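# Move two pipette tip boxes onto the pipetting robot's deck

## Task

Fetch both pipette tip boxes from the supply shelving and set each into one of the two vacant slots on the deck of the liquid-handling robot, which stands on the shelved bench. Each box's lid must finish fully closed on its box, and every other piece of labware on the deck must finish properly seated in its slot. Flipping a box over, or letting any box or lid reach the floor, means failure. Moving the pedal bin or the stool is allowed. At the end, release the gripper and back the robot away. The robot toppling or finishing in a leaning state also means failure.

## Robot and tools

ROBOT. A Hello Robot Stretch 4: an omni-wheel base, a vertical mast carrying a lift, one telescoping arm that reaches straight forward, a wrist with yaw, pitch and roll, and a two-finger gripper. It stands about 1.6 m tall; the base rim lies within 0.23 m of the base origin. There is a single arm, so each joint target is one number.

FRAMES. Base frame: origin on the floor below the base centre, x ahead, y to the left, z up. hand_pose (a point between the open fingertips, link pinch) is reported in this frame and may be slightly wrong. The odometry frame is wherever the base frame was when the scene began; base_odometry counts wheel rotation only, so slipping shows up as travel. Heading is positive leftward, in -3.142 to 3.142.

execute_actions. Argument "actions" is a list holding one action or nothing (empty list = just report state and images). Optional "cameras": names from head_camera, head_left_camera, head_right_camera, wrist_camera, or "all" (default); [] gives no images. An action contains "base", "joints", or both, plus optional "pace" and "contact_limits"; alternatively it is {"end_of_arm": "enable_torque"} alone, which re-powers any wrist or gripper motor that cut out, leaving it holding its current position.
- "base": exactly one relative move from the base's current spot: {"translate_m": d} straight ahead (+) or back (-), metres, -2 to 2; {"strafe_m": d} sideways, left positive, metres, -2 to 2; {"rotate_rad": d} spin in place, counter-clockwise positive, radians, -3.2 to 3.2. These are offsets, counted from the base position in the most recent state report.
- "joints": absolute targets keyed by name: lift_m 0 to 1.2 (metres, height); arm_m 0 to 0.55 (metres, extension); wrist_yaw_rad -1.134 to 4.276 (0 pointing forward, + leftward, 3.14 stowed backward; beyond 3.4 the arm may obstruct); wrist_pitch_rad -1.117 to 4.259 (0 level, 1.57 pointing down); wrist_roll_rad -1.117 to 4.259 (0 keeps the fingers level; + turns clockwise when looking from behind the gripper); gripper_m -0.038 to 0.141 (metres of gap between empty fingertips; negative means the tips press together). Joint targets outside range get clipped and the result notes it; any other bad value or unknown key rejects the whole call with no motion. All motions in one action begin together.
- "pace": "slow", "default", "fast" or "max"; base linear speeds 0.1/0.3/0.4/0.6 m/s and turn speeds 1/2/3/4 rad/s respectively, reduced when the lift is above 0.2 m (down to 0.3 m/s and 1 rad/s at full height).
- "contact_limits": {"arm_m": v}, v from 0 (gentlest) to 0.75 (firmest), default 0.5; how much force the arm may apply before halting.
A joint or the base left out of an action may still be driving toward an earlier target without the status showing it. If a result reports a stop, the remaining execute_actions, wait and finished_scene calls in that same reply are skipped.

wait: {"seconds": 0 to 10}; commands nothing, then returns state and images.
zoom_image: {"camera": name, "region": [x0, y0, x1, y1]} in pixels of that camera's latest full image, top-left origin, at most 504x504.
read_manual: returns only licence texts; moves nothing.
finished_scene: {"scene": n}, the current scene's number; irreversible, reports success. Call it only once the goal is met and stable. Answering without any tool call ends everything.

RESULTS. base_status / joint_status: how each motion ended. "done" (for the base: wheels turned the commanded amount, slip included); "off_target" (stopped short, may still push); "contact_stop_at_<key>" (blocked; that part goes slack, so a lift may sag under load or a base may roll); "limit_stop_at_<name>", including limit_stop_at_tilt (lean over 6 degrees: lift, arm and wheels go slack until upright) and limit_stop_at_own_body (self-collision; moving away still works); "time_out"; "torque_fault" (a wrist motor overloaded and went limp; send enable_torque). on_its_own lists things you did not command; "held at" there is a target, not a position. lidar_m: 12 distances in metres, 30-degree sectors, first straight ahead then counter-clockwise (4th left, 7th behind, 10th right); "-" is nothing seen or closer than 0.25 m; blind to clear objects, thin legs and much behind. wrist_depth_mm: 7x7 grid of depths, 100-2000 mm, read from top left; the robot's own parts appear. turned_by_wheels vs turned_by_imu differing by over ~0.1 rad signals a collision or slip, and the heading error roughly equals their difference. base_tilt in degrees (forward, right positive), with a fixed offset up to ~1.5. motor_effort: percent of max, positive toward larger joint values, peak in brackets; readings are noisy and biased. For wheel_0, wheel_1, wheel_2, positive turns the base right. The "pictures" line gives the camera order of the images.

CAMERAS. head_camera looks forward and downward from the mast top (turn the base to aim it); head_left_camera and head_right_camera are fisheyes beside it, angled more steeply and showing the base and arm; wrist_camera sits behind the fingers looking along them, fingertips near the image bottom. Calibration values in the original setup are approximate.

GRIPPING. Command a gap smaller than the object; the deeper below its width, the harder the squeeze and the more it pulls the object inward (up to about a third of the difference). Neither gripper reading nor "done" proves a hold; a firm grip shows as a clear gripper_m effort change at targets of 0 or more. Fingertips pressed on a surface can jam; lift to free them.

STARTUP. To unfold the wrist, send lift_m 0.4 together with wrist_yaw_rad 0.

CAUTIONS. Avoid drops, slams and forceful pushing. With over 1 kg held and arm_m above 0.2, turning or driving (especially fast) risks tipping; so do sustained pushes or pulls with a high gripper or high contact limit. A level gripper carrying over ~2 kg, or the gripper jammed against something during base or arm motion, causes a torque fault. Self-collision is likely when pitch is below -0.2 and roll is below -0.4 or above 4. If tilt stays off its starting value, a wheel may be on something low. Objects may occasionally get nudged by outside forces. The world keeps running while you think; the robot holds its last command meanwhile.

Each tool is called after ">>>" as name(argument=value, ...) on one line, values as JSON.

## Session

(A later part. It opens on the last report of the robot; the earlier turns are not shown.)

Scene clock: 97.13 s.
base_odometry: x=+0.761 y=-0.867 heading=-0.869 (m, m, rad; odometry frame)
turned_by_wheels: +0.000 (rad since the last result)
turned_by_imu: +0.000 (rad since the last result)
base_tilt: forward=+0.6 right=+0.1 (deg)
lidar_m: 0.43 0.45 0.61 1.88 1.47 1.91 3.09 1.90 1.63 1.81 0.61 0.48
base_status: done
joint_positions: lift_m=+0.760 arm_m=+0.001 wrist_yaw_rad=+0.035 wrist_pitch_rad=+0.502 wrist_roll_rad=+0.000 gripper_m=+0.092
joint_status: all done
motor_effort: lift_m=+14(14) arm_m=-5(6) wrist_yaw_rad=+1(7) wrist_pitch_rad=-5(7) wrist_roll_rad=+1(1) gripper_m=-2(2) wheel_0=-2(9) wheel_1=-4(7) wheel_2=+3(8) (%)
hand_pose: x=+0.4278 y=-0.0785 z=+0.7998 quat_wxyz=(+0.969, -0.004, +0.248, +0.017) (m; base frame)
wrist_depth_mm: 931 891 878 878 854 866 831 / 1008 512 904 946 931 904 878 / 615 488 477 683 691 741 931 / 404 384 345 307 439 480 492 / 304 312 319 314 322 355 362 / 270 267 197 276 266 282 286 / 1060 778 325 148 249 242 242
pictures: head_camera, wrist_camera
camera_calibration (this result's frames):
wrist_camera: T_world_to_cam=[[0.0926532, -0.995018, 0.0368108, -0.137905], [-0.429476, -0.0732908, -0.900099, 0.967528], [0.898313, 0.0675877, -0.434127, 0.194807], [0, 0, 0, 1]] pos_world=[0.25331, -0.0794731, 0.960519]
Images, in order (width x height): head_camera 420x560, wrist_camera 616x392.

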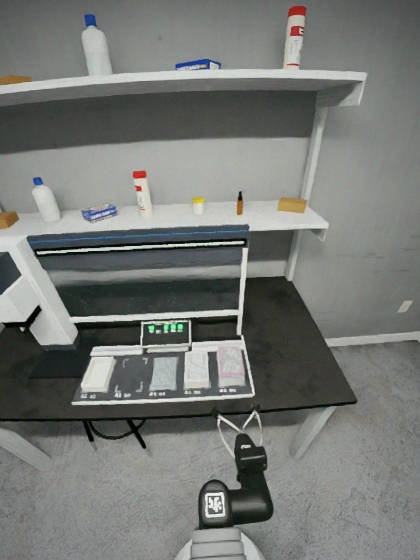

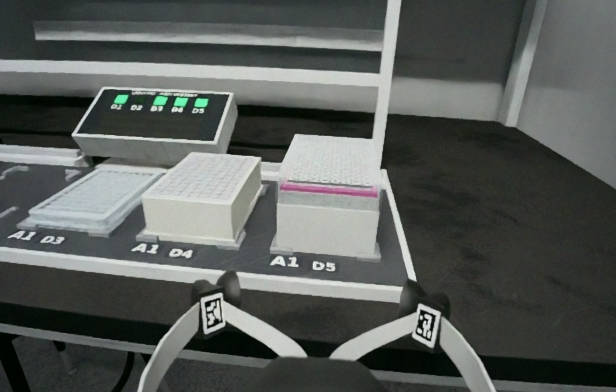

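>>> execute_actions(actions=[{"base":{"translate_m":-1.61},"joints":{"lift_m":0.535,"wrist_yaw_rad":0,"gripper_m":0.141},"pace":"fast"}], cameras=[])

>>> execute_actions(actions=[{"base":{"rotate_rad":-1.43}}], cameras=[])

>>> execute_actions(actions=[{"base":{"translate_m":0.75}}], cameras=["head_camera","wrist_camera"])

Scene clock: 106.13 s.
base_odometry: x=-0.279 y=+0.362 heading=-0.869 (m, m, rad; odometry frame)
turned_by_wheels: +0.000 (rad since the last result)
turned_by_imu: +0.004 (rad since the last result)
base_tilt: forward=+0.6 right=+0.3 (deg)
lidar_m: 2.02 2.15 1.37 1.30 1.33 1.52 1.44 1.51 1.87 1.30 1.41 2.58
base_status: done
joint_positions: lift_m=+0.535 arm_m=+0.001 wrist_yaw_rad=+0.000 wrist_pitch_rad=+0.502 wrist_roll_rad=+0.000 gripper_m=+0.141
joint_status: all done
motor_effort: lift_m=+14(14) arm_m=-5(6) wrist_yaw_rad=+1(0) wrist_pitch_rad=-5(5) wrist_roll_rad=+1(1) gripper_m=-1(1) wheel_0=-2(7) wheel_1=-1(6) wheel_2=+0(12) (%)
hand_pose: x=+0.4249 y=-0.0874 z=+0.5748 quat_wxyz=(+0.969, +0.000, +0.248, +0.000) (m; base frame)
wrist_depth_mm: - - - 1661 - - - / - - - - - - - / - - - - - - - / 1576 1661 1661 1756 1808 1808 1921 / 1229 1255 1281 1308 1308 1308 1336 / 991 960 214 1078 1060 216 1078 / 831 831 842 150 866 866 891
pictures: none
No camera images: the call's "cameras" was empty. Leave "cameras" out to get every camera's image.

Scene clock: 108.10 s.
base_odometry: x=-0.279 y=+0.362 heading=-2.298 (m, m, rad; odometry frame)
turned_by_wheels: -1.429 (rad since the last result)
turned_by_imu: -1.445 (rad since the last result)
base_tilt: forward=+0.7 right=+0.1 (deg)
lidar_m: 1.32 1.46 2.08 2.02 2.24 1.32 1.30 1.48 1.48 1.43 1.59 1.35
base_status: done
joint_positions: lift_m=+0.535 arm_m=+0.001 wrist_yaw_rad=+0.000 wrist_pitch_rad=+0.502 wrist_roll_rad=+0.000 gripper_m=+0.141
joint_status: not commanded
motor_effort: lift_m=+15(15) arm_m=-5(5) wrist_yaw_rad=+1(1) wrist_pitch_rad=-6(5) wrist_roll_rad=+1(2) gripper_m=-1(1) wheel_0=+1(7) wheel_1=+3(8) wheel_2=+4(7) (%)
hand_pose: x=+0.4249 y=-0.0874 z=+0.5748 quat_wxyz=(+0.969, +0.000, +0.248, +0.000) (m; base frame)
wrist_depth_mm: 1618 1255 1464 1397 1366 1308 1255 / 1708 1661 1430 1281 1308 1397 1308 / 1863 1756 1576 1618 1537 1464 1464 / 1618 1499 1464 1537 1537 1537 1464 / 1229 1229 1255 1255 1229 1336 1336 / 991 960 214 1042 1042 215 1042 / 842 831 854 150 878 854 891
pictures: none
No camera images: the call's "cameras" was empty. Leave "cameras" out to get every camera's image.

Scene clock: 112.10 s.
base_odometry: x=-0.777 y=-0.198 heading=-2.298 (m, m, rad; odometry frame)
turned_by_wheels: +0.000 (rad since the last result)
turned_by_imu: +0.000 (rad since the last result)
base_tilt: forward=+0.6 right=+0.2 (deg)
lidar_m: 0.57 0.63 1.77 1.94 2.15 2.10 2.08 2.03 1.56 1.53 1.32 0.56
base_status: done
joint_positions: lift_m=+0.535 arm_m=+0.001 wrist_yaw_rad=+0.000 wrist_pitch_rad=+0.502 wrist_roll_rad=+0.000 gripper_m=+0.141
joint_status: not commanded
motor_effort: lift_m=+15(15) arm_m=-6(6) wrist_yaw_rad=+1(1) wrist_pitch_rad=-5(4) wrist_roll_rad=+1(1) gripper_m=+0(1) wheel_0=+2(4) wheel_1=+1(9) wheel_2=-1(14) (%)
hand_pose: x=+0.4249 y=-0.0874 z=+0.5748 quat_wxyz=(+0.969, +0.000, +0.248, +0.000) (m; base frame)
wrist_depth_mm: 683 798 768 732 699 676 418 / 691 842 820 778 750 691 410 / 634 654 668 676 715 615 392 / 469 445 455 436 418 484 379 / 741 1042 991 946 394 382 364 / 768 842 214 931 931 216 389 / 732 741 750 150 732 433 854
pictures: head_camera, wrist_camera
camera_calibration (this result's frames):
wrist_camera: T_world_to_cam=[[0.057842, -0.997646, 0.0368224, -0.123638], [-0.431592, -0.0582482, -0.900186, 0.765351], [0.900212, 0.0361764, -0.433946, 0.0966717], [0, 0, 0, 1]] pos_world=[0.250446, -0.0822643, 0.735462]
Images, in order (width x height): head_camera 420x560, wrist_camera 616x392.

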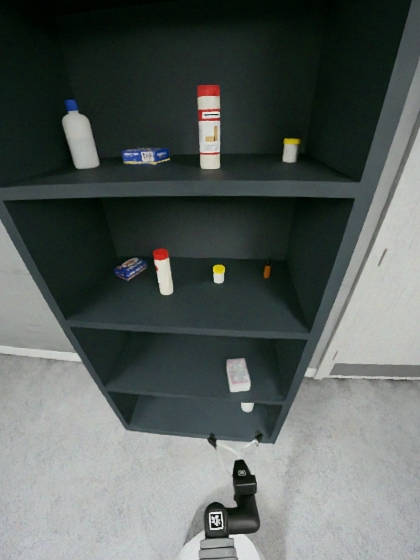

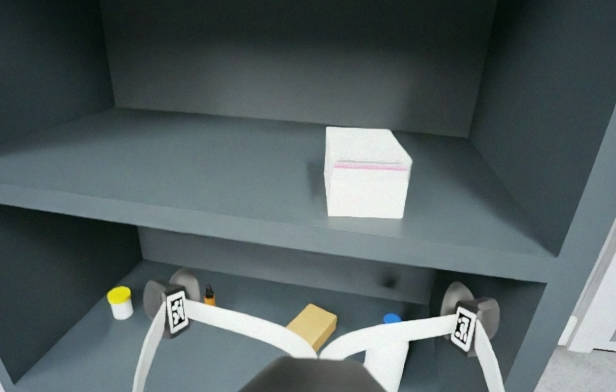

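>>> execute_actions(actions=[{"base":{"strafe_m":-0.045},"joints":{"arm_m":0.15}}], cameras=["wrist_camera"])

>>> execute_actions(actions=[{"joints":{"arm_m":0.235,"lift_m":0.521,"gripper_m":0.12},"pace":"slow","contact_limits":{"arm_m":0.15}}], cameras=["wrist_camera"])

Scene clock: 115.23 s.
base_odometry: x=-0.811 y=-0.168 heading=-2.298 (m, m, rad; odometry frame)
turned_by_wheels: +0.000 (rad since the last result)
turned_by_imu: +0.000 (rad since the last result)
base_tilt: forward=+0.6 right=+0.2 (deg)
lidar_m: 0.57 0.64 1.76 2.02 2.17 2.08 2.08 2.02 1.54 1.52 1.33 0.58
base_status: done
joint_positions: lift_m=+0.535 arm_m=+0.149 wrist_yaw_rad=+0.000 wrist_pitch_rad=+0.502 wrist_roll_rad=+0.000 gripper_m=+0.141
joint_status: all done
motor_effort: lift_m=+15(15) arm_m=+6(4) wrist_yaw_rad=+0(1) wrist_pitch_rad=-5(5) wrist_roll_rad=+2(1) gripper_m=-1(1) wheel_0=+2(6) wheel_1=+0(9) wheel_2=+0(5) (%)
hand_pose: x=+0.5728 y=-0.0874 z=+0.5748 quat_wxyz=(+0.969, +0.000, +0.248, +0.000) (m; base frame)
wrist_depth_mm: 668 647 615 585 564 544 364 / 707 699 668 627 603 564 355 / 634 647 661 647 640 564 347 / 436 442 452 319 477 455 334 / 327 338 345 272 327 359 324 / 307 286 214 281 282 215 283 / 715 723 732 150 252 242 246
pictures: wrist_camera
camera_calibration (this result's frames):
wrist_camera: T_world_to_cam=[[0.0579443, -0.99764, 0.0368293, -0.132233], [-0.431479, -0.0582944, -0.900238, 0.829203], [0.90026, 0.0362726, -0.433838, -0.0366003], [0, 0, 0, 1]] pos_world=[0.398395, -0.0822559, 0.735471]
Images, in order (width x height): wrist_camera 616x392.

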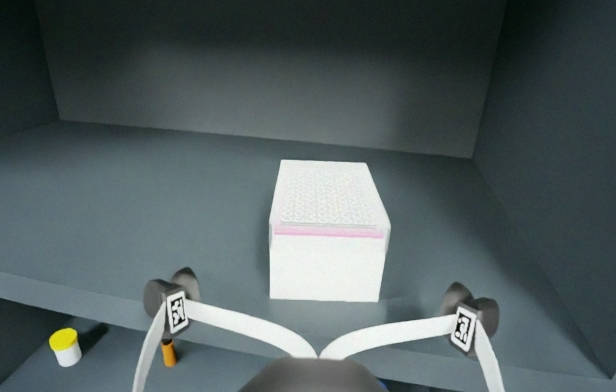

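Scene clock: 117.37 s.
base_odometry: x=-0.811 y=-0.168 heading=-2.298 (m, m, rad; odometry frame)
turned_by_wheels: +0.000 (rad since the last result)
turned_by_imu: +0.000 (rad since the last result)
base_tilt: forward=+0.6 right=+0.3 (deg)
lidar_m: 0.55 0.62 1.75 2.00 2.17 2.10 2.09 2.03 1.52 1.50 1.30 0.58
base_status: not commanded
joint_positions: lift_m=+0.521 arm_m=+0.234 wrist_yaw_rad=+0.000 wrist_pitch_rad=+0.502 wrist_roll_rad=+0.000 gripper_m=+0.120
joint_status: all done
motor_effort: lift_m=+14(16) arm_m=+6(6) wrist_yaw_rad=+1(0) wrist_pitch_rad=-5(5) wrist_roll_rad=+1(2) gripper_m=-1(0) wheel_0=+2(1) wheel_1=+0(0) wheel_2=+0(0) (%)
contact_limits: arm_m 0.15
hand_pose: x=+0.6578 y=-0.0874 z=+0.5609 quat_wxyz=(+0.969, +0.000, +0.248, +0.000) (m; base frame)
wrist_depth_mm: 591 564 535 517 488 473 392 / 634 597 569 544 525 500 377 / 580 603 591 574 554 535 368 / 399 413 418 279 442 449 355 / 306 310 320 211 300 338 322 / 247 248 194 189 189 256 267 / 208 208 213 144 205 213 224
pictures: wrist_camera
camera_calibration (this result's frames):
wrist_camera: T_world_to_cam=[[0.0578781, -0.997644, 0.0368294, -0.136618], [-0.431483, -0.0582659, -0.900238, 0.853348], [0.900263, 0.0362128, -0.433838, -0.119137], [0, 0, 0, 1]] pos_world=[0.483366, -0.0822611, 0.721561]
Images, in order (width x height): wrist_camera 616x392.

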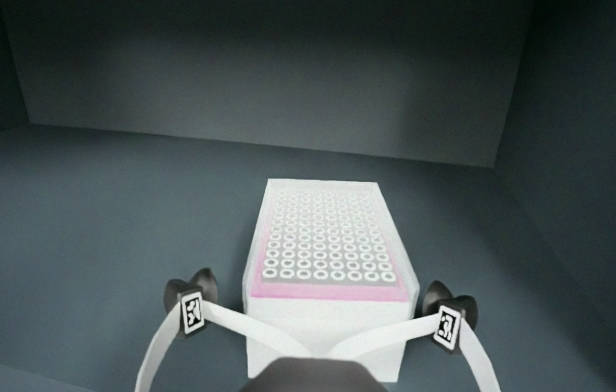

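>>> execute_actions(actions=[{"base":{"strafe_m":-0.021},"joints":{"wrist_yaw_rad":0.07,"arm_m":0.238,"gripper_m":0.11},"pace":"slow"}], cameras=["wrist_camera"])

>>> execute_actions(actions=[{"joints":{"gripper_m":0.015}}], cameras=[])

>>> execute_actions(actions=[{"joints":{"lift_m":0.55},"pace":"slow"}], cameras=["wrist_camera"])

Scene clock: 119.80 s.
base_odometry: x=-0.827 y=-0.154 heading=-2.298 (m, m, rad; odometry frame)
turned_by_wheels: +0.000 (rad since the last result)
turned_by_imu: +0.000 (rad since the last result)
base_tilt: forward=+0.7 right=+0.1 (deg)
lidar_m: 0.56 0.64 1.73 2.03 2.19 2.09 2.08 2.01 1.48 1.46 1.32 0.57
base_status: done
joint_positions: lift_m=+0.521 arm_m=+0.237 wrist_yaw_rad=+0.070 wrist_pitch_rad=+0.502 wrist_roll_rad=+0.000 gripper_m=+0.110
joint_status: all done
motor_effort: lift_m=+14(14) arm_m=+6(7) wrist_yaw_rad=+1(9) wrist_pitch_rad=-6(5) wrist_roll_rad=+1(1) gripper_m=-1(1) wheel_0=+2(6) wheel_1=-4(6) wheel_2=+0(0) (%)
hand_pose: x=+0.6662 y=-0.0695 z=+0.5608 quat_wxyz=(+0.968, -0.009, +0.248, +0.034) (m; base frame)
wrist_depth_mm: 621 585 544 517 484 459 427 / 654 627 585 539 508 488 424 / 580 597 609 569 544 517 404 / 399 410 421 277 442 449 382 / 307 312 304 209 314 336 329 / 245 250 189 189 195 265 266 / 209 209 207 145 211 212 224
pictures: wrist_camera
camera_calibration (this result's frames):
wrist_camera: T_world_to_cam=[[0.127434, -0.991164, 0.0368084, -0.165148], [-0.426685, -0.0882848, -0.900081, 0.852576], [0.895377, 0.0989952, -0.434166, -0.119617], [0, 0, 0, 1]] pos_world=[0.49193, -0.0765773, 0.721532]
Images, in order (width x height): wrist_camera 616x392.

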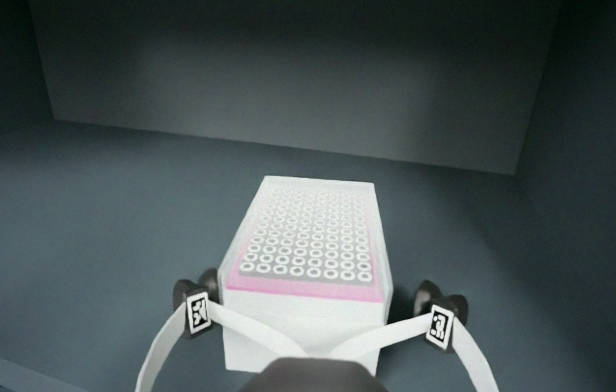

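Scene clock: 121.57 s.
base_odometry: x=-0.827 y=-0.154 heading=-2.298 (m, m, rad; odometry frame)
turned_by_wheels: +0.000 (rad since the last result)
turned_by_imu: +0.000 (rad since the last result)
base_tilt: forward=+0.6 right=+0.1 (deg)
lidar_m: 0.55 0.61 1.73 2.04 2.20 2.11 2.07 2.00 1.51 1.47 1.31 0.57
base_status: not commanded
joint_positions: lift_m=+0.521 arm_m=+0.237 wrist_yaw_rad=+0.070 wrist_pitch_rad=+0.503 wrist_roll_rad=+0.000 gripper_m=+0.015
joint_status: all done
motor_effort: lift_m=+14(14) arm_m=+6(6) wrist_yaw_rad=+0(0) wrist_pitch_rad=-9(8) wrist_roll_rad=+1(1) gripper_m=-20(21) wheel_0=+2(2) wheel_1=-4(4) wheel_2=+0(0) (%)
hand_pose: x=+0.6661 y=-0.0695 z=+0.5605 quat_wxyz=(+0.968, -0.009, +0.249, +0.034) (m; base frame)
wrist_depth_mm: 621 580 549 512 480 462 430 / 654 615 585 544 512 484 418 / 574 591 597 564 544 508 402 / 399 407 413 266 436 445 382 / 303 310 314 195 296 332 330 / 244 250 175 169 170 266 265 / 209 202 198 174 175 164 227
pictures: none
No camera images: the call's "cameras" was empty. Leave "cameras" out to get every camera's image.

Scene clock: 122.60 s.
base_odometry: x=-0.827 y=-0.154 heading=-2.298 (m, m, rad; odometry frame)
turned_by_wheels: +0.000 (rad since the last result)
turned_by_imu: +0.000 (rad since the last result)
base_tilt: forward=+0.8 right=+0.2 (deg)
lidar_m: 0.56 0.62 1.75 2.02 2.20 2.10 2.06 2.00 1.51 1.49 1.28 0.56
base_status: not commanded
joint_positions: lift_m=+0.550 arm_m=+0.237 wrist_yaw_rad=+0.070 wrist_pitch_rad=+0.503 wrist_roll_rad=+0.000 gripper_m=+0.015
joint_status: all done
motor_effort: lift_m=+25(27) arm_m=+6(6) wrist_yaw_rad=+0(1) wrist_pitch_rad=-9(9) wrist_roll_rad=+1(1) gripper_m=-21(20) wheel_0=+2(2) wheel_1=-4(4) wheel_2=+0(0) (%)
hand_pose: x=+0.6661 y=-0.0695 z=+0.5886 quat_wxyz=(+0.968, -0.009, +0.249, +0.034) (m; base frame)
wrist_depth_mm: 627 585 549 517 484 455 427 / 647 627 585 549 517 484 418 / 654 640 609 580 544 512 404 / 459 466 480 265 500 512 382 / 347 355 362 194 342 382 353 / 282 289 176 170 169 304 307 / 238 233 229 173 175 164 263
pictures: wrist_camera
camera_calibration (this result's frames):
wrist_camera: T_world_to_cam=[[0.127673, -0.991136, 0.0367355, -0.166228], [-0.427799, -0.0884473, -0.899536, 0.877919], [0.894811, 0.099131, -0.435299, -0.10638], [0, 0, 0, 1]] pos_world=[0.491986, -0.076559, 0.749519]
Images, in order (width x height): wrist_camera 616x392.

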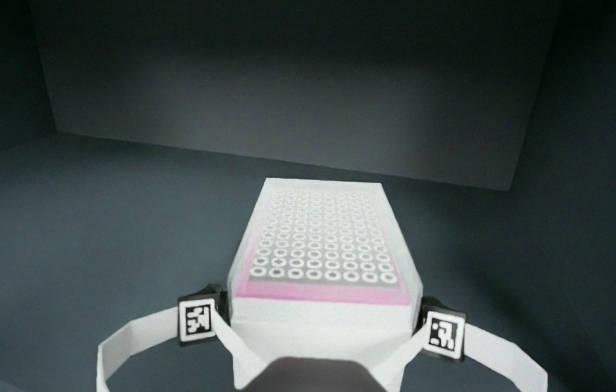

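>>> execute_actions(actions=[{"base":{"translate_m":-1.126},"joints":{"arm_m":0.0}}], cameras=[])

>>> execute_actions(actions=[{"base":{"rotate_rad":1.43},"joints":{"lift_m":0.83,"wrist_yaw_rad":-0.04},"pace":"slow"}], cameras=[])

>>> execute_actions(actions=[{"base":{"translate_m":1.68}}], cameras=["head_camera","wrist_camera","head_left_camera"])

>>> zoom_image(camera="head_camera", region=[140, 320, 340, 460])

Scene clock: 129.80 s.
base_odometry: x=-0.078 y=+0.686 heading=-2.298 (m, m, rad; odometry frame)
turned_by_wheels: +0.000 (rad since the last result)
turned_by_imu: +0.003 (rad since the last result)
base_tilt: forward=+0.7 right=+0.2 (deg)
lidar_m: 0.48 1.86 2.18 2.15 1.21 0.97 0.93 1.04 1.34 1.35 1.45 2.17
base_status: done
joint_positions: lift_m=+0.550 arm_m=+0.001 wrist_yaw_rad=+0.070 wrist_pitch_rad=+0.504 wrist_roll_rad=+0.000 gripper_m=+0.015
joint_status: all done
motor_effort: lift_m=+24(25) arm_m=-6(8) wrist_yaw_rad=+1(0) wrist_pitch_rad=-9(9) wrist_roll_rad=+1(1) gripper_m=-20(22) wheel_0=-2(8) wheel_1=-2(8) wheel_2=+2(10) (%)
hand_pose: x=+0.4301 y=-0.0696 z=+0.5886 quat_wxyz=(+0.968, -0.009, +0.249, +0.034) (m; base frame)
wrist_depth_mm: - - 1756 1708 1708 1661 1464 / - - 1756 1863 1708 1661 1618 / - - 1921 1983 1808 1756 1708 / 1618 1708 1661 265 1756 1863 1756 / 1205 1255 1255 194 1205 1336 1366 / 991 1025 175 170 168 1060 1098 / 842 820 809 173 174 164 946
pictures: none
No camera images: the call's "cameras" was empty. Leave "cameras" out to get every camera's image.

Scene clock: 132.70 s.
base_odometry: x=-0.078 y=+0.686 heading=-0.869 (m, m, rad; odometry frame)
turned_by_wheels: +1.429 (rad since the last result)
turned_by_imu: +1.445 (rad since the last result)
base_tilt: forward=+0.6 right=+0.1 (deg)
lidar_m: 0.49 1.36 0.96 0.92 0.97 1.36 1.32 1.40 2.26 1.70 1.77 0.50
base_status: done
joint_positions: lift_m=+0.830 arm_m=+0.001 wrist_yaw_rad=-0.040 wrist_pitch_rad=+0.504 wrist_roll_rad=+0.000 gripper_m=+0.015
joint_status: all done
motor_effort: lift_m=+25(26) arm_m=-5(5) wrist_yaw_rad=+0(6) wrist_pitch_rad=-10(9) wrist_roll_rad=+0(1) gripper_m=-22(22) wheel_0=-3(8) wheel_1=-2(5) wheel_2=-4(9) (%)
hand_pose: x=+0.4210 y=-0.0974 z=+0.8685 quat_wxyz=(+0.968, +0.005, +0.249, -0.019) (m; base frame)
wrist_depth_mm: - - - - - - - / - - - - - - - / - - - - - - - / - - - 266 - - - / 1708 1756 1708 194 1661 1808 1863 / 1308 1397 176 170 169 1499 1464 / 1182 1138 1118 173 175 164 1229
pictures: none
No camera images: the call's "cameras" was empty. Leave "cameras" out to get every camera's image.

Scene clock: 139.77 s.
base_odometry: x=+1.007 y=-0.596 heading=-0.869 (m, m, rad; odometry frame)
turned_by_wheels: +0.000 (rad since the last result)
turned_by_imu: -0.001 (rad since the last result)
base_tilt: forward=+0.6 right=+0.1 (deg)
lidar_m: 0.46 0.49 0.65 1.54 1.13 1.35 3.04 2.43 1.94 2.16 0.67 0.51
base_status: done
joint_positions: lift_m=+0.830 arm_m=+0.001 wrist_yaw_rad=-0.040 wrist_pitch_rad=+0.504 wrist_roll_rad=+0.000 gripper_m=+0.015
joint_status: not commanded
motor_effort: lift_m=+24(25) arm_m=-5(5) wrist_yaw_rad=+0(1) wrist_pitch_rad=-9(9) wrist_roll_rad=+2(1) gripper_m=-22(21) wheel_0=+1(12) wheel_1=+1(7) wheel_2=+0(12) (%)
hand_pose: x=+0.4209 y=-0.0974 z=+0.8686 quat_wxyz=(+0.968, +0.005, +0.249, -0.019) (m; base frame)
wrist_depth_mm: 459 946 946 931 931 946 904 / 496 559 1008 976 976 976 976 / 530 597 809 759 574 904 931 / 554 559 544 265 539 654 484 / 439 427 404 195 410 404 404 / 353 357 176 170 169 362 366 / 473 327 329 173 175 164 329
pictures: head_camera, head_left_camera, wrist_camera
camera_calibration (this result's frames):
wrist_camera: T_world_to_cam=[[0.0180736, -0.999162, 0.0367272, -0.127538], [-0.435011, -0.0409324, -0.899494, 1.03011], [0.900244, 0.000280404, -0.435386, 0.225819], [0, 0, 0, 1]] pos_world=[0.247122, -0.08533, 1.02958]
Images, in order (width x height): head_camera 420x560, head_left_camera 420x672, wrist_camera 616x392.

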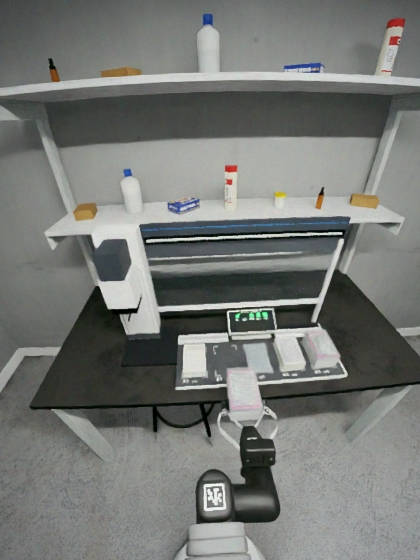

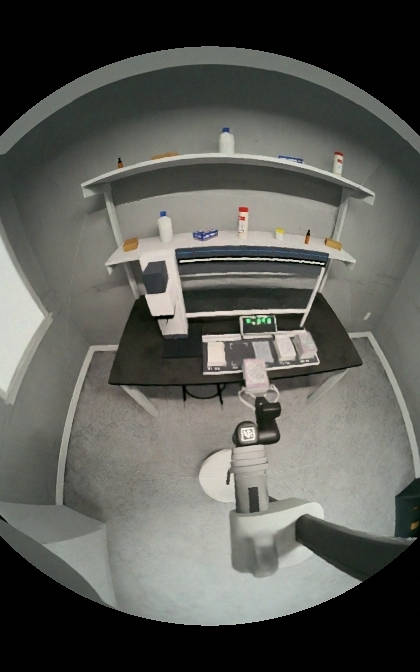

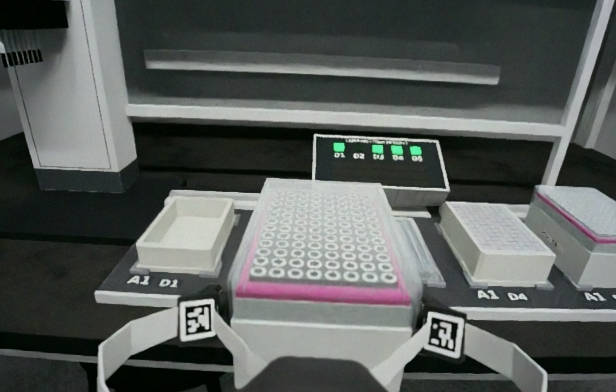

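Region (140, 320, 340, 460) of head_camera's 420x560 image, scaled by 2.520, with more detail than that image has; it fills the top 353 rows of this view, and the rest is white.

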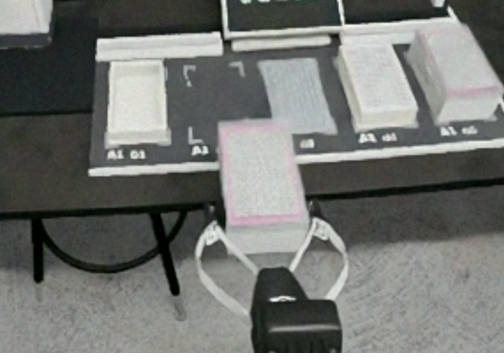

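>>> execute_actions(actions=[{"base":{"strafe_m":0.032},"joints":{"arm_m":0.085},"pace":"slow"}], cameras=[])

>>> execute_actions(actions=[{"base":{"translate_m":0.1},"joints":{"lift_m":0.795},"pace":"slow"}], cameras=["head_camera","wrist_camera","head_right_camera"])

>>> zoom_image(camera="head_camera", region=[170, 340, 310, 440])

>>> zoom_image(camera="head_right_camera", region=[160, 350, 260, 420])

Scene clock: 143.13 s.
base_odometry: x=+1.031 y=-0.576 heading=-0.869 (m, m, rad; odometry frame)
turned_by_wheels: +0.000 (rad since the last result)
turned_by_imu: +0.001 (rad since the last result)
base_tilt: forward=+0.6 right=+0.2 (deg)
lidar_m: 0.45 0.46 0.66 1.49 1.10 1.32 3.02 2.50 1.95 2.21 0.69 0.50
base_status: done
joint_positions: lift_m=+0.830 arm_m=+0.084 wrist_yaw_rad=-0.040 wrist_pitch_rad=+0.504 wrist_roll_rad=+0.000 gripper_m=+0.015
joint_status: all done
motor_effort: lift_m=+24(24) arm_m=+6(6) wrist_yaw_rad=+1(0) wrist_pitch_rad=-10(8) wrist_roll_rad=+1(1) gripper_m=-21(20) wheel_0=-4(5) wheel_1=+2(7) wheel_2=+0(1) (%)
hand_pose: x=+0.5039 y=-0.0974 z=+0.8686 quat_wxyz=(+0.968, +0.005, +0.249, -0.019) (m; base frame)
wrist_depth_mm: 397 878 866 866 854 866 842 / 421 891 931 931 904 891 904 / 449 492 809 820 500 878 931 / 477 496 597 265 462 492 668 / 418 424 413 194 413 424 387 / 351 330 176 170 170 357 315 / 297 289 286 173 175 163 310
pictures: none
No camera images: the call's "cameras" was empty. Leave "cameras" out to get every camera's image.

Scene clock: 145.43 s.
base_odometry: x=+1.096 y=-0.652 heading=-0.869 (m, m, rad; odometry frame)
turned_by_wheels: +0.000 (rad since the last result)
turned_by_imu: +0.000 (rad since the last result)
base_tilt: forward=+0.6 right=+0.2 (deg)
lidar_m: 0.37 0.39 0.53 1.49 1.16 1.33 3.15 2.50 2.00 2.22 0.52 0.41
base_status: done
joint_positions: lift_m=+0.795 arm_m=+0.084 wrist_yaw_rad=-0.040 wrist_pitch_rad=+0.504 wrist_roll_rad=+0.000 gripper_m=+0.015
joint_status: all done
motor_effort: lift_m=+14(23) arm_m=+5(6) wrist_yaw_rad=+1(1) wrist_pitch_rad=-8(9) wrist_roll_rad=+0(1) gripper_m=-21(20) wheel_0=+2(5) wheel_1=+2(8) wheel_2=-3(9) (%)
hand_pose: x=+0.5039 y=-0.0974 z=+0.8344 quat_wxyz=(+0.968, +0.005, +0.249, -0.019) (m; base frame)
wrist_depth_mm: 345 768 759 759 750 778 768 / 349 820 831 831 809 809 809 / 357 676 683 661 723 397 759 / 375 508 517 265 366 370 574 / 362 362 359 195 345 366 373 / 290 278 175 170 170 312 301 / 238 205 225 174 175 164 270
pictures: head_camera, head_right_camera, wrist_camera
camera_calibration (this result's frames):
wrist_camera: T_world_to_cam=[[0.017994, -0.999163, 0.036728, -0.127763], [-0.435, -0.0408985, -0.899501, 1.03545], [0.900251, 0.000208937, -0.435372, 0.13622], [0, 0, 0, 1]] pos_world=[0.330088, -0.085336, 0.995388]
Images, in order (width x height): head_camera 420x560, head_right_camera 420x672, wrist_camera 616x392.

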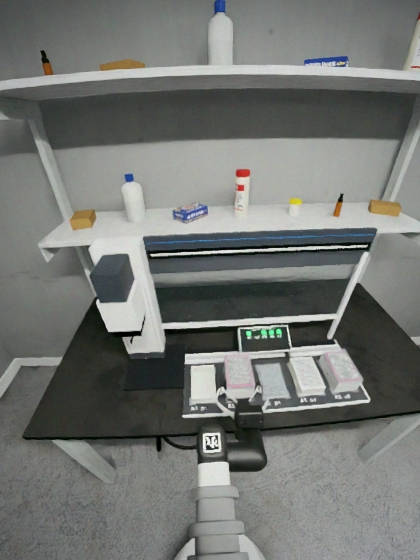

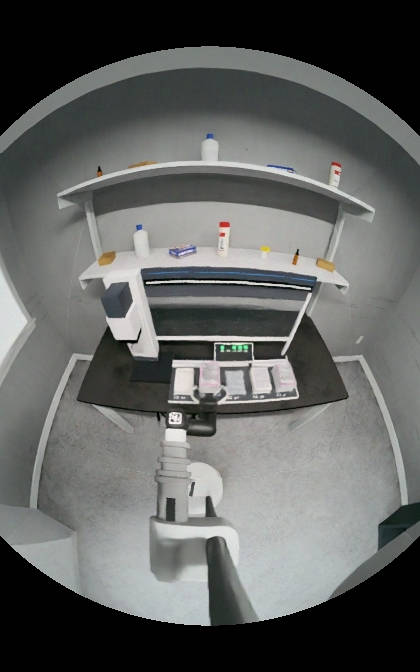

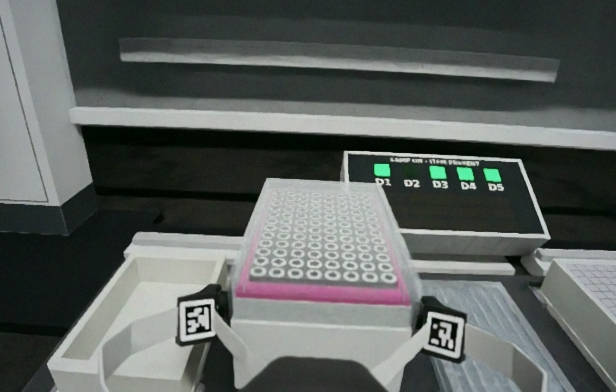

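Region (170, 340, 310, 440) of head_camera's 420x560 image, scaled by 3.600, with more detail than that image has; it fills the top 360 rows of this view, and the rest is white.

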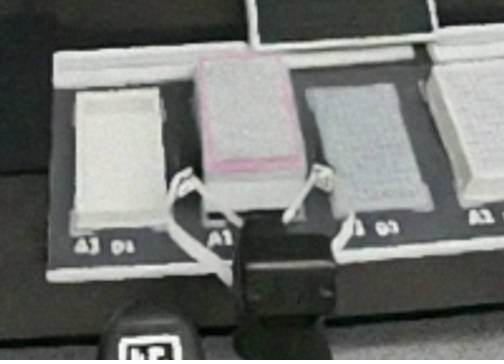

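Region (160, 350, 260, 420) of head_right_camera's 420x672 image, scaled by 5.040, with more detail than that image has; it fills the top 353 rows of this view, and the rest is white.

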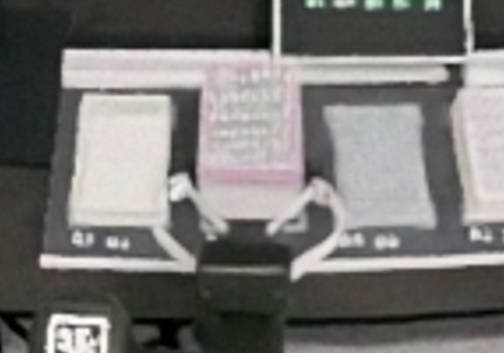

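>>> execute_actions(actions=[{"base":{"strafe_m":-0.003},"joints":{"lift_m":0.773},"pace":"slow"}], cameras=["head_camera","wrist_camera","head_right_camera"])

>>> zoom_image(camera="head_camera", region=[170, 340, 310, 440])

>>> zoom_image(camera="head_right_camera", region=[160, 350, 260, 420])

Scene clock: 147.47 s.
base_odometry: x=+1.093 y=-0.654 heading=-0.869 (m, m, rad; odometry frame)
turned_by_wheels: +0.000 (rad since the last result)
turned_by_imu: +0.000 (rad since the last result)
base_tilt: forward=+0.6 right=+0.1 (deg)
lidar_m: 0.35 0.39 0.52 1.49 1.15 1.35 3.13 2.49 2.00 2.21 0.51 0.41
base_status: done
joint_positions: lift_m=+0.773 arm_m=+0.084 wrist_yaw_rad=-0.040 wrist_pitch_rad=+0.504 wrist_roll_rad=+0.000 gripper_m=+0.015
joint_status: all done
motor_effort: lift_m=+14(14) arm_m=+5(5) wrist_yaw_rad=+1(1) wrist_pitch_rad=-9(10) wrist_roll_rad=+2(1) gripper_m=-21(22) wheel_0=+2(4) wheel_1=-3(7) wheel_2=+0(2) (%)
hand_pose: x=+0.5039 y=-0.0974 z=+0.8124 quat_wxyz=(+0.968, +0.005, +0.249, -0.019) (m; base frame)
wrist_depth_mm: 351 768 750 750 750 759 759 / 353 820 809 809 809 809 798 / 362 676 691 707 382 377 750 / 373 436 469 265 345 345 488 / 325 304 304 194 309 355 340 / 259 259 176 170 169 282 283 / 203 196 212 173 174 164 240
pictures: head_camera, head_right_camera, wrist_camera
camera_calibration (this result's frames):
wrist_camera: T_world_to_cam=[[0.0179845, -0.999163, 0.0367281, -0.126952], [-0.435, -0.0408944, -0.899501, 1.01565], [0.900251, 0.00020032, -0.435372, 0.126637], [0, 0, 0, 1]] pos_world=[0.330087, -0.0853367, 0.973378]
Images, in order (width x height): head_camera 420x560, head_right_camera 420x672, wrist_camera 616x392.

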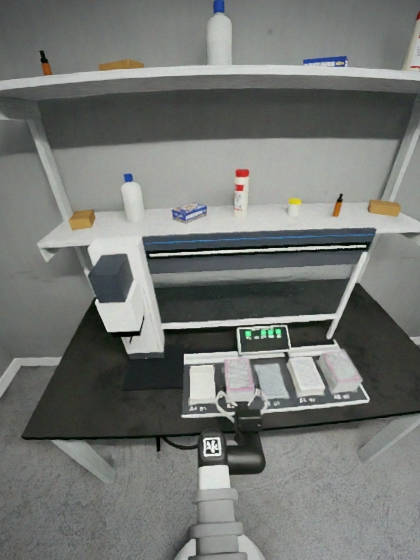

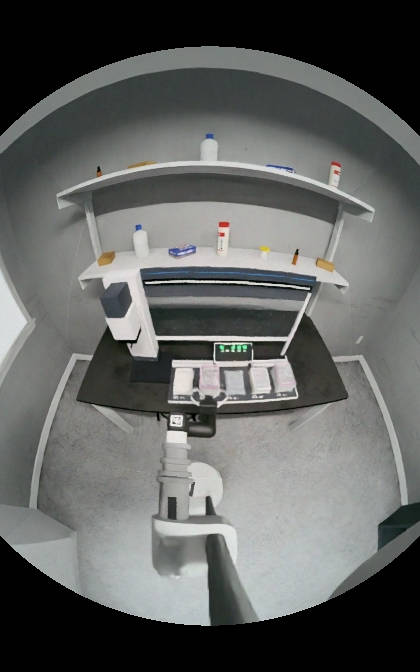

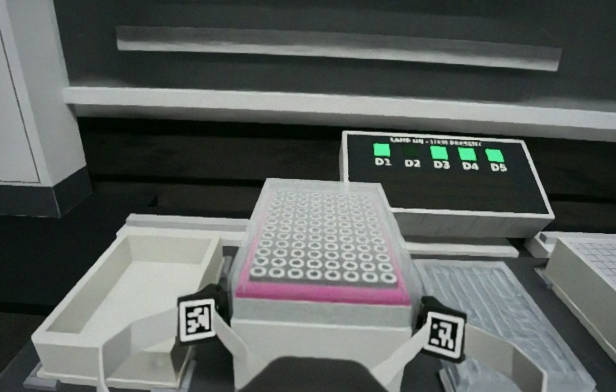

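Region (170, 340, 310, 440) of head_camera's 420x560 image, scaled by 3.600, with more detail than that image has; it fills the top 360 rows of this view, and the rest is white.

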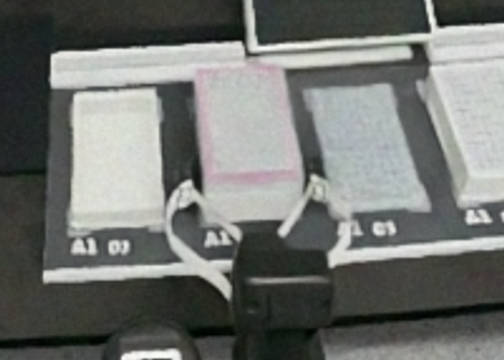

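Region (160, 350, 260, 420) of head_right_camera's 420x672 image, scaled by 5.040, with more detail than that image has; it fills the top 353 rows of this view, and the rest is white.

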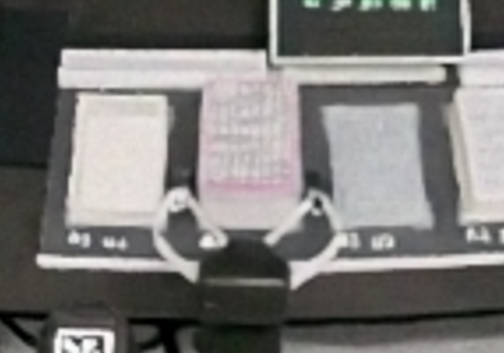

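>>> execute_actions(actions=[{"joints":{"arm_m":0.092},"pace":"slow"}], cameras=[])

>>> execute_actions(actions=[{"joints":{"lift_m":0.759},"pace":"slow"}], cameras=["wrist_camera","head_right_camera"])

>>> zoom_image(camera="head_right_camera", region=[160, 350, 260, 420])

Scene clock: 149.37 s.
base_odometry: x=+1.093 y=-0.654 heading=-0.869 (m, m, rad; odometry frame)
turned_by_wheels: +0.000 (rad since the last result)
turned_by_imu: +0.000 (rad since the last result)
base_tilt: forward=+0.7 right=+0.2 (deg)
lidar_m: 0.36 0.38 0.53 1.50 1.14 1.32 3.14 2.48 2.00 2.21 0.53 0.39
base_status: not commanded
joint_positions: lift_m=+0.773 arm_m=+0.091 wrist_yaw_rad=-0.040 wrist_pitch_rad=+0.504 wrist_roll_rad=+0.000 gripper_m=+0.015
joint_status: all done
motor_effort: lift_m=+14(14) arm_m=+6(6) wrist_yaw_rad=+1(0) wrist_pitch_rad=-9(9) wrist_roll_rad=+2(1) gripper_m=-21(21) wheel_0=+2(2) wheel_1=-3(3) wheel_2=+0(0) (%)
hand_pose: x=+0.5109 y=-0.0974 z=+0.8124 quat_wxyz=(+0.968, +0.005, +0.249, -0.019) (m; base frame)
wrist_depth_mm: 349 732 741 750 750 759 759 / 353 809 788 798 798 798 798 / 359 668 691 707 377 375 723 / 373 462 473 265 338 340 484 / 327 298 298 195 309 343 338 / 257 258 176 170 169 281 281 / 195 190 212 173 175 164 241
pictures: none
No camera images: the call's "cameras" was empty. Leave "cameras" out to get every camera's image.

Scene clock: 150.17 s.
base_odometry: x=+1.093 y=-0.654 heading=-0.869 (m, m, rad; odometry frame)
turned_by_wheels: +0.000 (rad since the last result)
turned_by_imu: +0.000 (rad since the last result)
base_tilt: forward=+0.7 right=+0.1 (deg)
lidar_m: 0.36 0.39 0.50 1.49 1.16 1.33 3.15 2.49 2.00 2.21 0.55 0.39
base_status: not commanded
joint_positions: lift_m=+0.759 arm_m=+0.091 wrist_yaw_rad=-0.040 wrist_pitch_rad=+0.504 wrist_roll_rad=+0.000 gripper_m=+0.015
joint_status: all done
motor_effort: lift_m=+14(15) arm_m=+6(6) wrist_yaw_rad=+0(0) wrist_pitch_rad=-9(9) wrist_roll_rad=+2(2) gripper_m=-22(22) wheel_0=+2(2) wheel_1=-3(3) wheel_2=+0(0) (%)
hand_pose: x=+0.5109 y=-0.0974 z=+0.7984 quat_wxyz=(+0.968, +0.005, +0.249, -0.019) (m; base frame)
wrist_depth_mm: 349 768 750 750 741 723 750 / 355 809 778 809 798 788 788 / 357 627 640 647 364 368 759 / 366 404 436 266 330 334 394 / 301 287 287 194 297 329 304 / 225 241 176 170 169 262 263 / 190 186 196 173 175 164 224
pictures: head_right_camera, wrist_camera
camera_calibration (this result's frames):
wrist_camera: T_world_to_cam=[[0.0179844, -0.999163, 0.0367281, -0.126563], [-0.435001, -0.0408944, -0.899501, 1.00609], [0.90025, 0.000200266, -0.435372, 0.114268], [0, 0, 0, 1]] pos_world=[0.337057, -0.0853367, 0.959378]
Images, in order (width x height): head_right_camera 420x672, wrist_camera 616x392.

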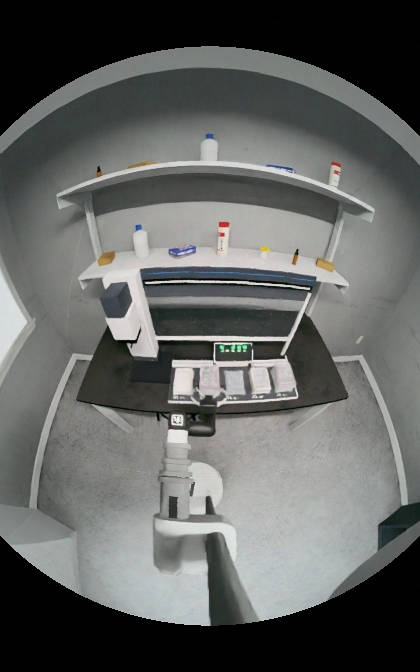

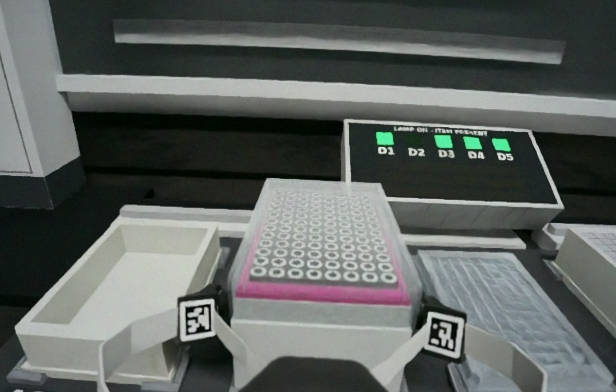

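Region (160, 350, 260, 420) of head_right_camera's 420x672 image, scaled by 5.040, with more detail than that image has; it fills the top 353 rows of this view, and the rest is white.

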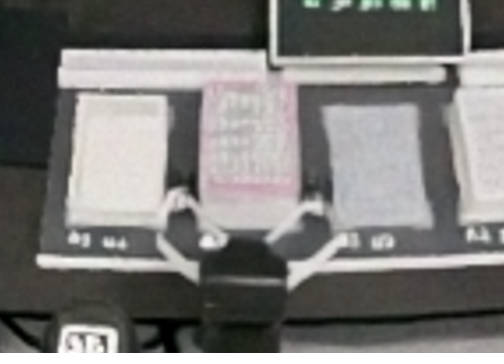

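>>> execute_actions(actions=[{"joints":{"lift_m":0.754},"pace":"slow"}], cameras=["wrist_camera"])

>>> execute_actions(actions=[{"joints":{"gripper_m":0.06,"arm_m":0.085,"lift_m":0.758},"pace":"slow"}], cameras=["wrist_camera"])

>>> execute_actions(actions=[{"joints":{"gripper_m":0.09,"arm_m":0.081},"pace":"slow"}], cameras=["wrist_camera"])

>>> execute_actions(actions=[{"joints":{"arm_m":0.0},"base":{"translate_m":-0.06},"pace":"slow"}], cameras=["wrist_camera","head_camera"])

Scene clock: 152.13 s.
base_odometry: x=+1.093 y=-0.654 heading=-0.869 (m, m, rad; odometry frame)
turned_by_wheels: +0.000 (rad since the last result)
turned_by_imu: +0.000 (rad since the last result)
base_tilt: forward=+0.6 right=+0.1 (deg)
lidar_m: 0.35 0.36 0.53 1.50 1.15 1.33 3.13 2.49 2.00 2.21 0.54 0.39
base_status: not commanded
joint_positions: lift_m=+0.755 arm_m=+0.091 wrist_yaw_rad=-0.040 wrist_pitch_rad=+0.500 wrist_roll_rad=+0.000 gripper_m=+0.015
joint_status: all done
motor_effort: lift_m=+12(14) arm_m=+6(6) wrist_yaw_rad=+1(1) wrist_pitch_rad=+1(8) wrist_roll_rad=+2(1) gripper_m=-20(21) wheel_0=+2(2) wheel_1=-3(3) wheel_2=+0(0) (%)
hand_pose: x=+0.5113 y=-0.0975 z=+0.7944 quat_wxyz=(+0.969, +0.005, +0.247, -0.019) (m; base frame)
wrist_depth_mm: 351 759 750 741 732 732 750 / 353 820 809 798 788 788 788 / 359 627 647 668 362 364 750 / 366 399 442 265 329 330 397 / 297 285 282 193 291 327 303 / 213 238 175 171 169 257 258 / 186 184 193 174 175 164 220
pictures: wrist_camera
camera_calibration (this result's frames):
wrist_camera: T_world_to_cam=[[0.017641, -0.999162, 0.0369272, -0.126481], [-0.431895, -0.0409246, -0.900995, 1.00232], [0.901751, -0.0000542663, -0.432255, 0.108859], [0, 0, 0, 1]] pos_world=[0.336964, -0.0853499, 0.954811]
Images, in order (width x height): wrist_camera 616x392.

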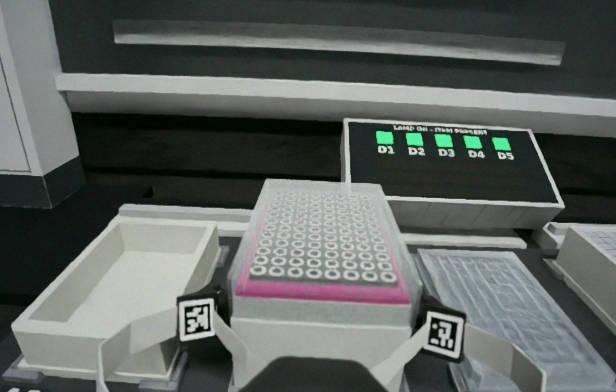

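Scene clock: 154.07 s.
base_odometry: x=+1.093 y=-0.654 heading=-0.869 (m, m, rad; odometry frame)
turned_by_wheels: +0.000 (rad since the last result)
turned_by_imu: +0.000 (rad since the last result)
base_tilt: forward=+0.6 right=+0.1 (deg)
lidar_m: 0.37 0.38 0.54 1.50 1.16 1.32 3.14 2.49 2.01 2.20 0.54 0.40
base_status: not commanded
joint_positions: lift_m=+0.758 arm_m=+0.086 wrist_yaw_rad=-0.044 wrist_pitch_rad=+0.503 wrist_roll_rad=+0.000 gripper_m=+0.060
joint_status: all done
motor_effort: lift_m=+23(24) arm_m=-3(7) wrist_yaw_rad=+12(12) wrist_pitch_rad=-9(9) wrist_roll_rad=+1(1) gripper_m=-8(22) wheel_0=+2(2) wheel_1=-3(3) wheel_2=+0(0) (%)
hand_pose: x=+0.5052 y=-0.0984 z=+0.7967 quat_wxyz=(+0.968, +0.006, +0.249, -0.021) (m; base frame)
wrist_depth_mm: 355 759 741 750 750 732 759 / 359 809 798 798 809 788 798 / 364 609 627 661 368 368 759 / 366 399 436 268 336 338 449 / 300 285 285 204 293 327 297 / 216 237 185 182 182 260 263 / 195 195 202 186 193 208 219
pictures: wrist_camera
camera_calibration (this result's frames):
wrist_camera: T_world_to_cam=[[0.0139812, -0.999226, 0.036761, -0.125407], [-0.435144, -0.039181, -0.899508, 1.00225], [0.900252, -0.00342007, -0.435355, 0.118268], [0, 0, 0, 1]] pos_world=[0.331403, -0.0856363, 0.957627]
Images, in order (width x height): wrist_camera 616x392.

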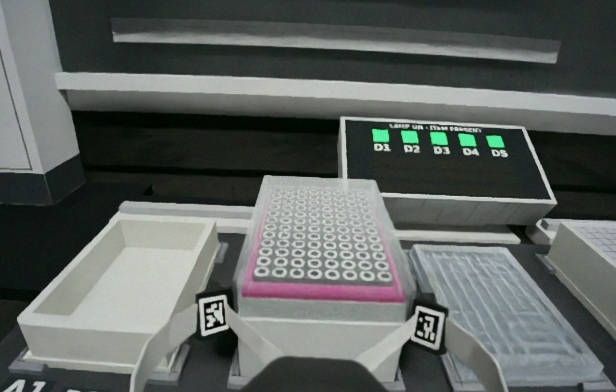

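Scene clock: 155.60 s.
base_odometry: x=+1.093 y=-0.654 heading=-0.869 (m, m, rad; odometry frame)
turned_by_wheels: +0.000 (rad since the last result)
turned_by_imu: +0.000 (rad since the last result)
base_tilt: forward=+0.6 right=+0.1 (deg)
lidar_m: 0.35 0.39 0.54 1.49 1.15 1.35 3.14 2.47 2.00 2.20 0.54 0.41
base_status: not commanded
joint_positions: lift_m=+0.758 arm_m=+0.082 wrist_yaw_rad=-0.042 wrist_pitch_rad=+0.502 wrist_roll_rad=+0.000 gripper_m=+0.090
joint_status: all done
motor_effort: lift_m=+23(24) arm_m=-4(5) wrist_yaw_rad=+6(12) wrist_pitch_rad=-7(8) wrist_roll_rad=+1(1) gripper_m=-3(8) wheel_0=+2(2) wheel_1=-3(3) wheel_2=+0(0) (%)
hand_pose: x=+0.5016 y=-0.0979 z=+0.7969 quat_wxyz=(+0.968, +0.005, +0.249, -0.020) (m; base frame)
wrist_depth_mm: 351 768 759 759 750 732 768 / 353 820 820 798 809 788 798 / 362 627 640 654 368 373 768 / 373 402 436 271 338 338 445 / 303 287 298 203 296 325 300 / 213 238 185 183 186 259 264 / 196 196 201 145 197 208 220
pictures: wrist_camera
camera_calibration (this result's frames):
wrist_camera: T_world_to_cam=[[0.0162336, -0.99919, 0.0368195, -0.125976], [-0.434136, -0.0402158, -0.899949, 1.0007], [0.900701, -0.00137525, -0.434438, 0.120817], [0, 0, 0, 1]] pos_world=[0.327667, -0.0854637, 0.957709]
Images, in order (width x height): wrist_camera 616x392.

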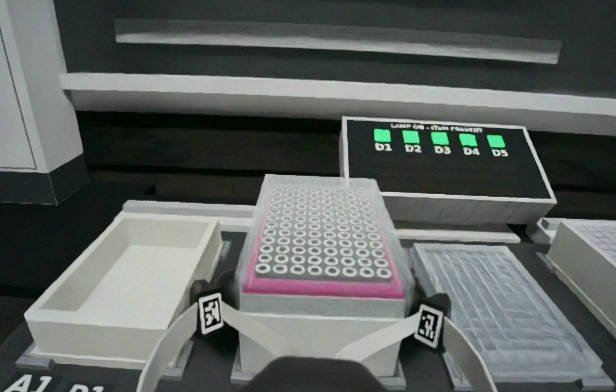

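Scene clock: 157.67 s.
base_odometry: x=+1.055 y=-0.608 heading=-0.869 (m, m, rad; odometry frame)
turned_by_wheels: +0.000 (rad since the last result)
turned_by_imu: +0.000 (rad since the last result)
base_tilt: forward=+0.6 right=+0.1 (deg)
lidar_m: 0.42 0.42 0.62 1.49 1.11 1.35 3.08 2.48 1.98 2.21 0.60 0.45
base_status: done
joint_positions: lift_m=+0.758 arm_m=+0.001 wrist_yaw_rad=-0.040 wrist_pitch_rad=+0.502 wrist_roll_rad=+0.000 gripper_m=+0.090
joint_status: all done
motor_effort: lift_m=+23(23) arm_m=-6(7) wrist_yaw_rad=+1(6) wrist_pitch_rad=-5(7) wrist_roll_rad=+1(1) gripper_m=-3(2) wheel_0=-4(6) wheel_1=-2(5) wheel_2=+4(8) (%)
hand_pose: x=+0.4212 y=-0.0975 z=+0.7970 quat_wxyz=(+0.968, +0.005, +0.248, -0.019) (m; base frame)
wrist_depth_mm: 430 831 891 866 878 866 878 / 462 504 946 946 931 931 931 / 484 500 647 473 473 496 750 / 397 387 399 315 424 413 349 / 322 307 314 320 324 329 322 / 264 263 195 272 264 278 279 / 1042 449 469 148 267 264 327
pictures: head_camera, wrist_camera
camera_calibration (this result's frames):
wrist_camera: T_world_to_cam=[[0.0178649, -0.999162, 0.0368392, -0.124965], [-0.433762, -0.0409423, -0.900097, 0.965754], [0.90085, 0.000100629, -0.43413, 0.193166], [0, 0, 0, 1]] pos_world=[0.247126, -0.0853399, 0.957735]
Images, in order (width x height): head_camera 420x560, wrist_camera 616x392.

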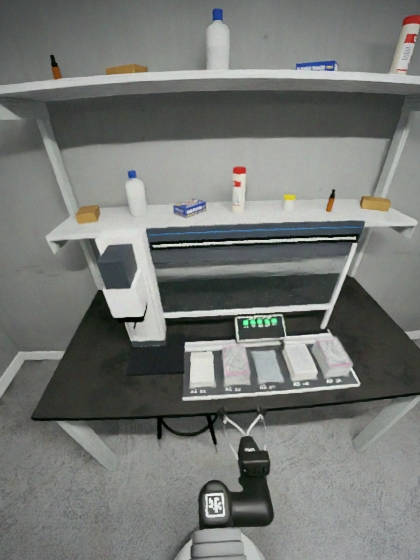

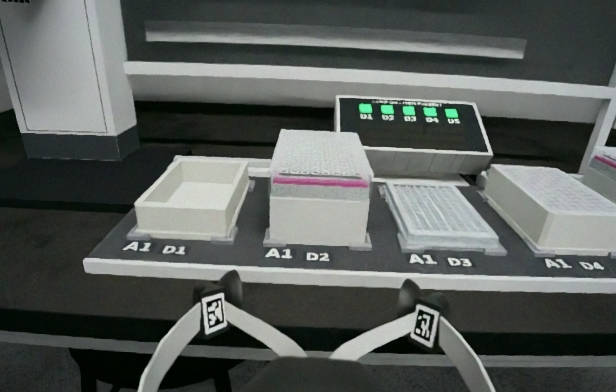

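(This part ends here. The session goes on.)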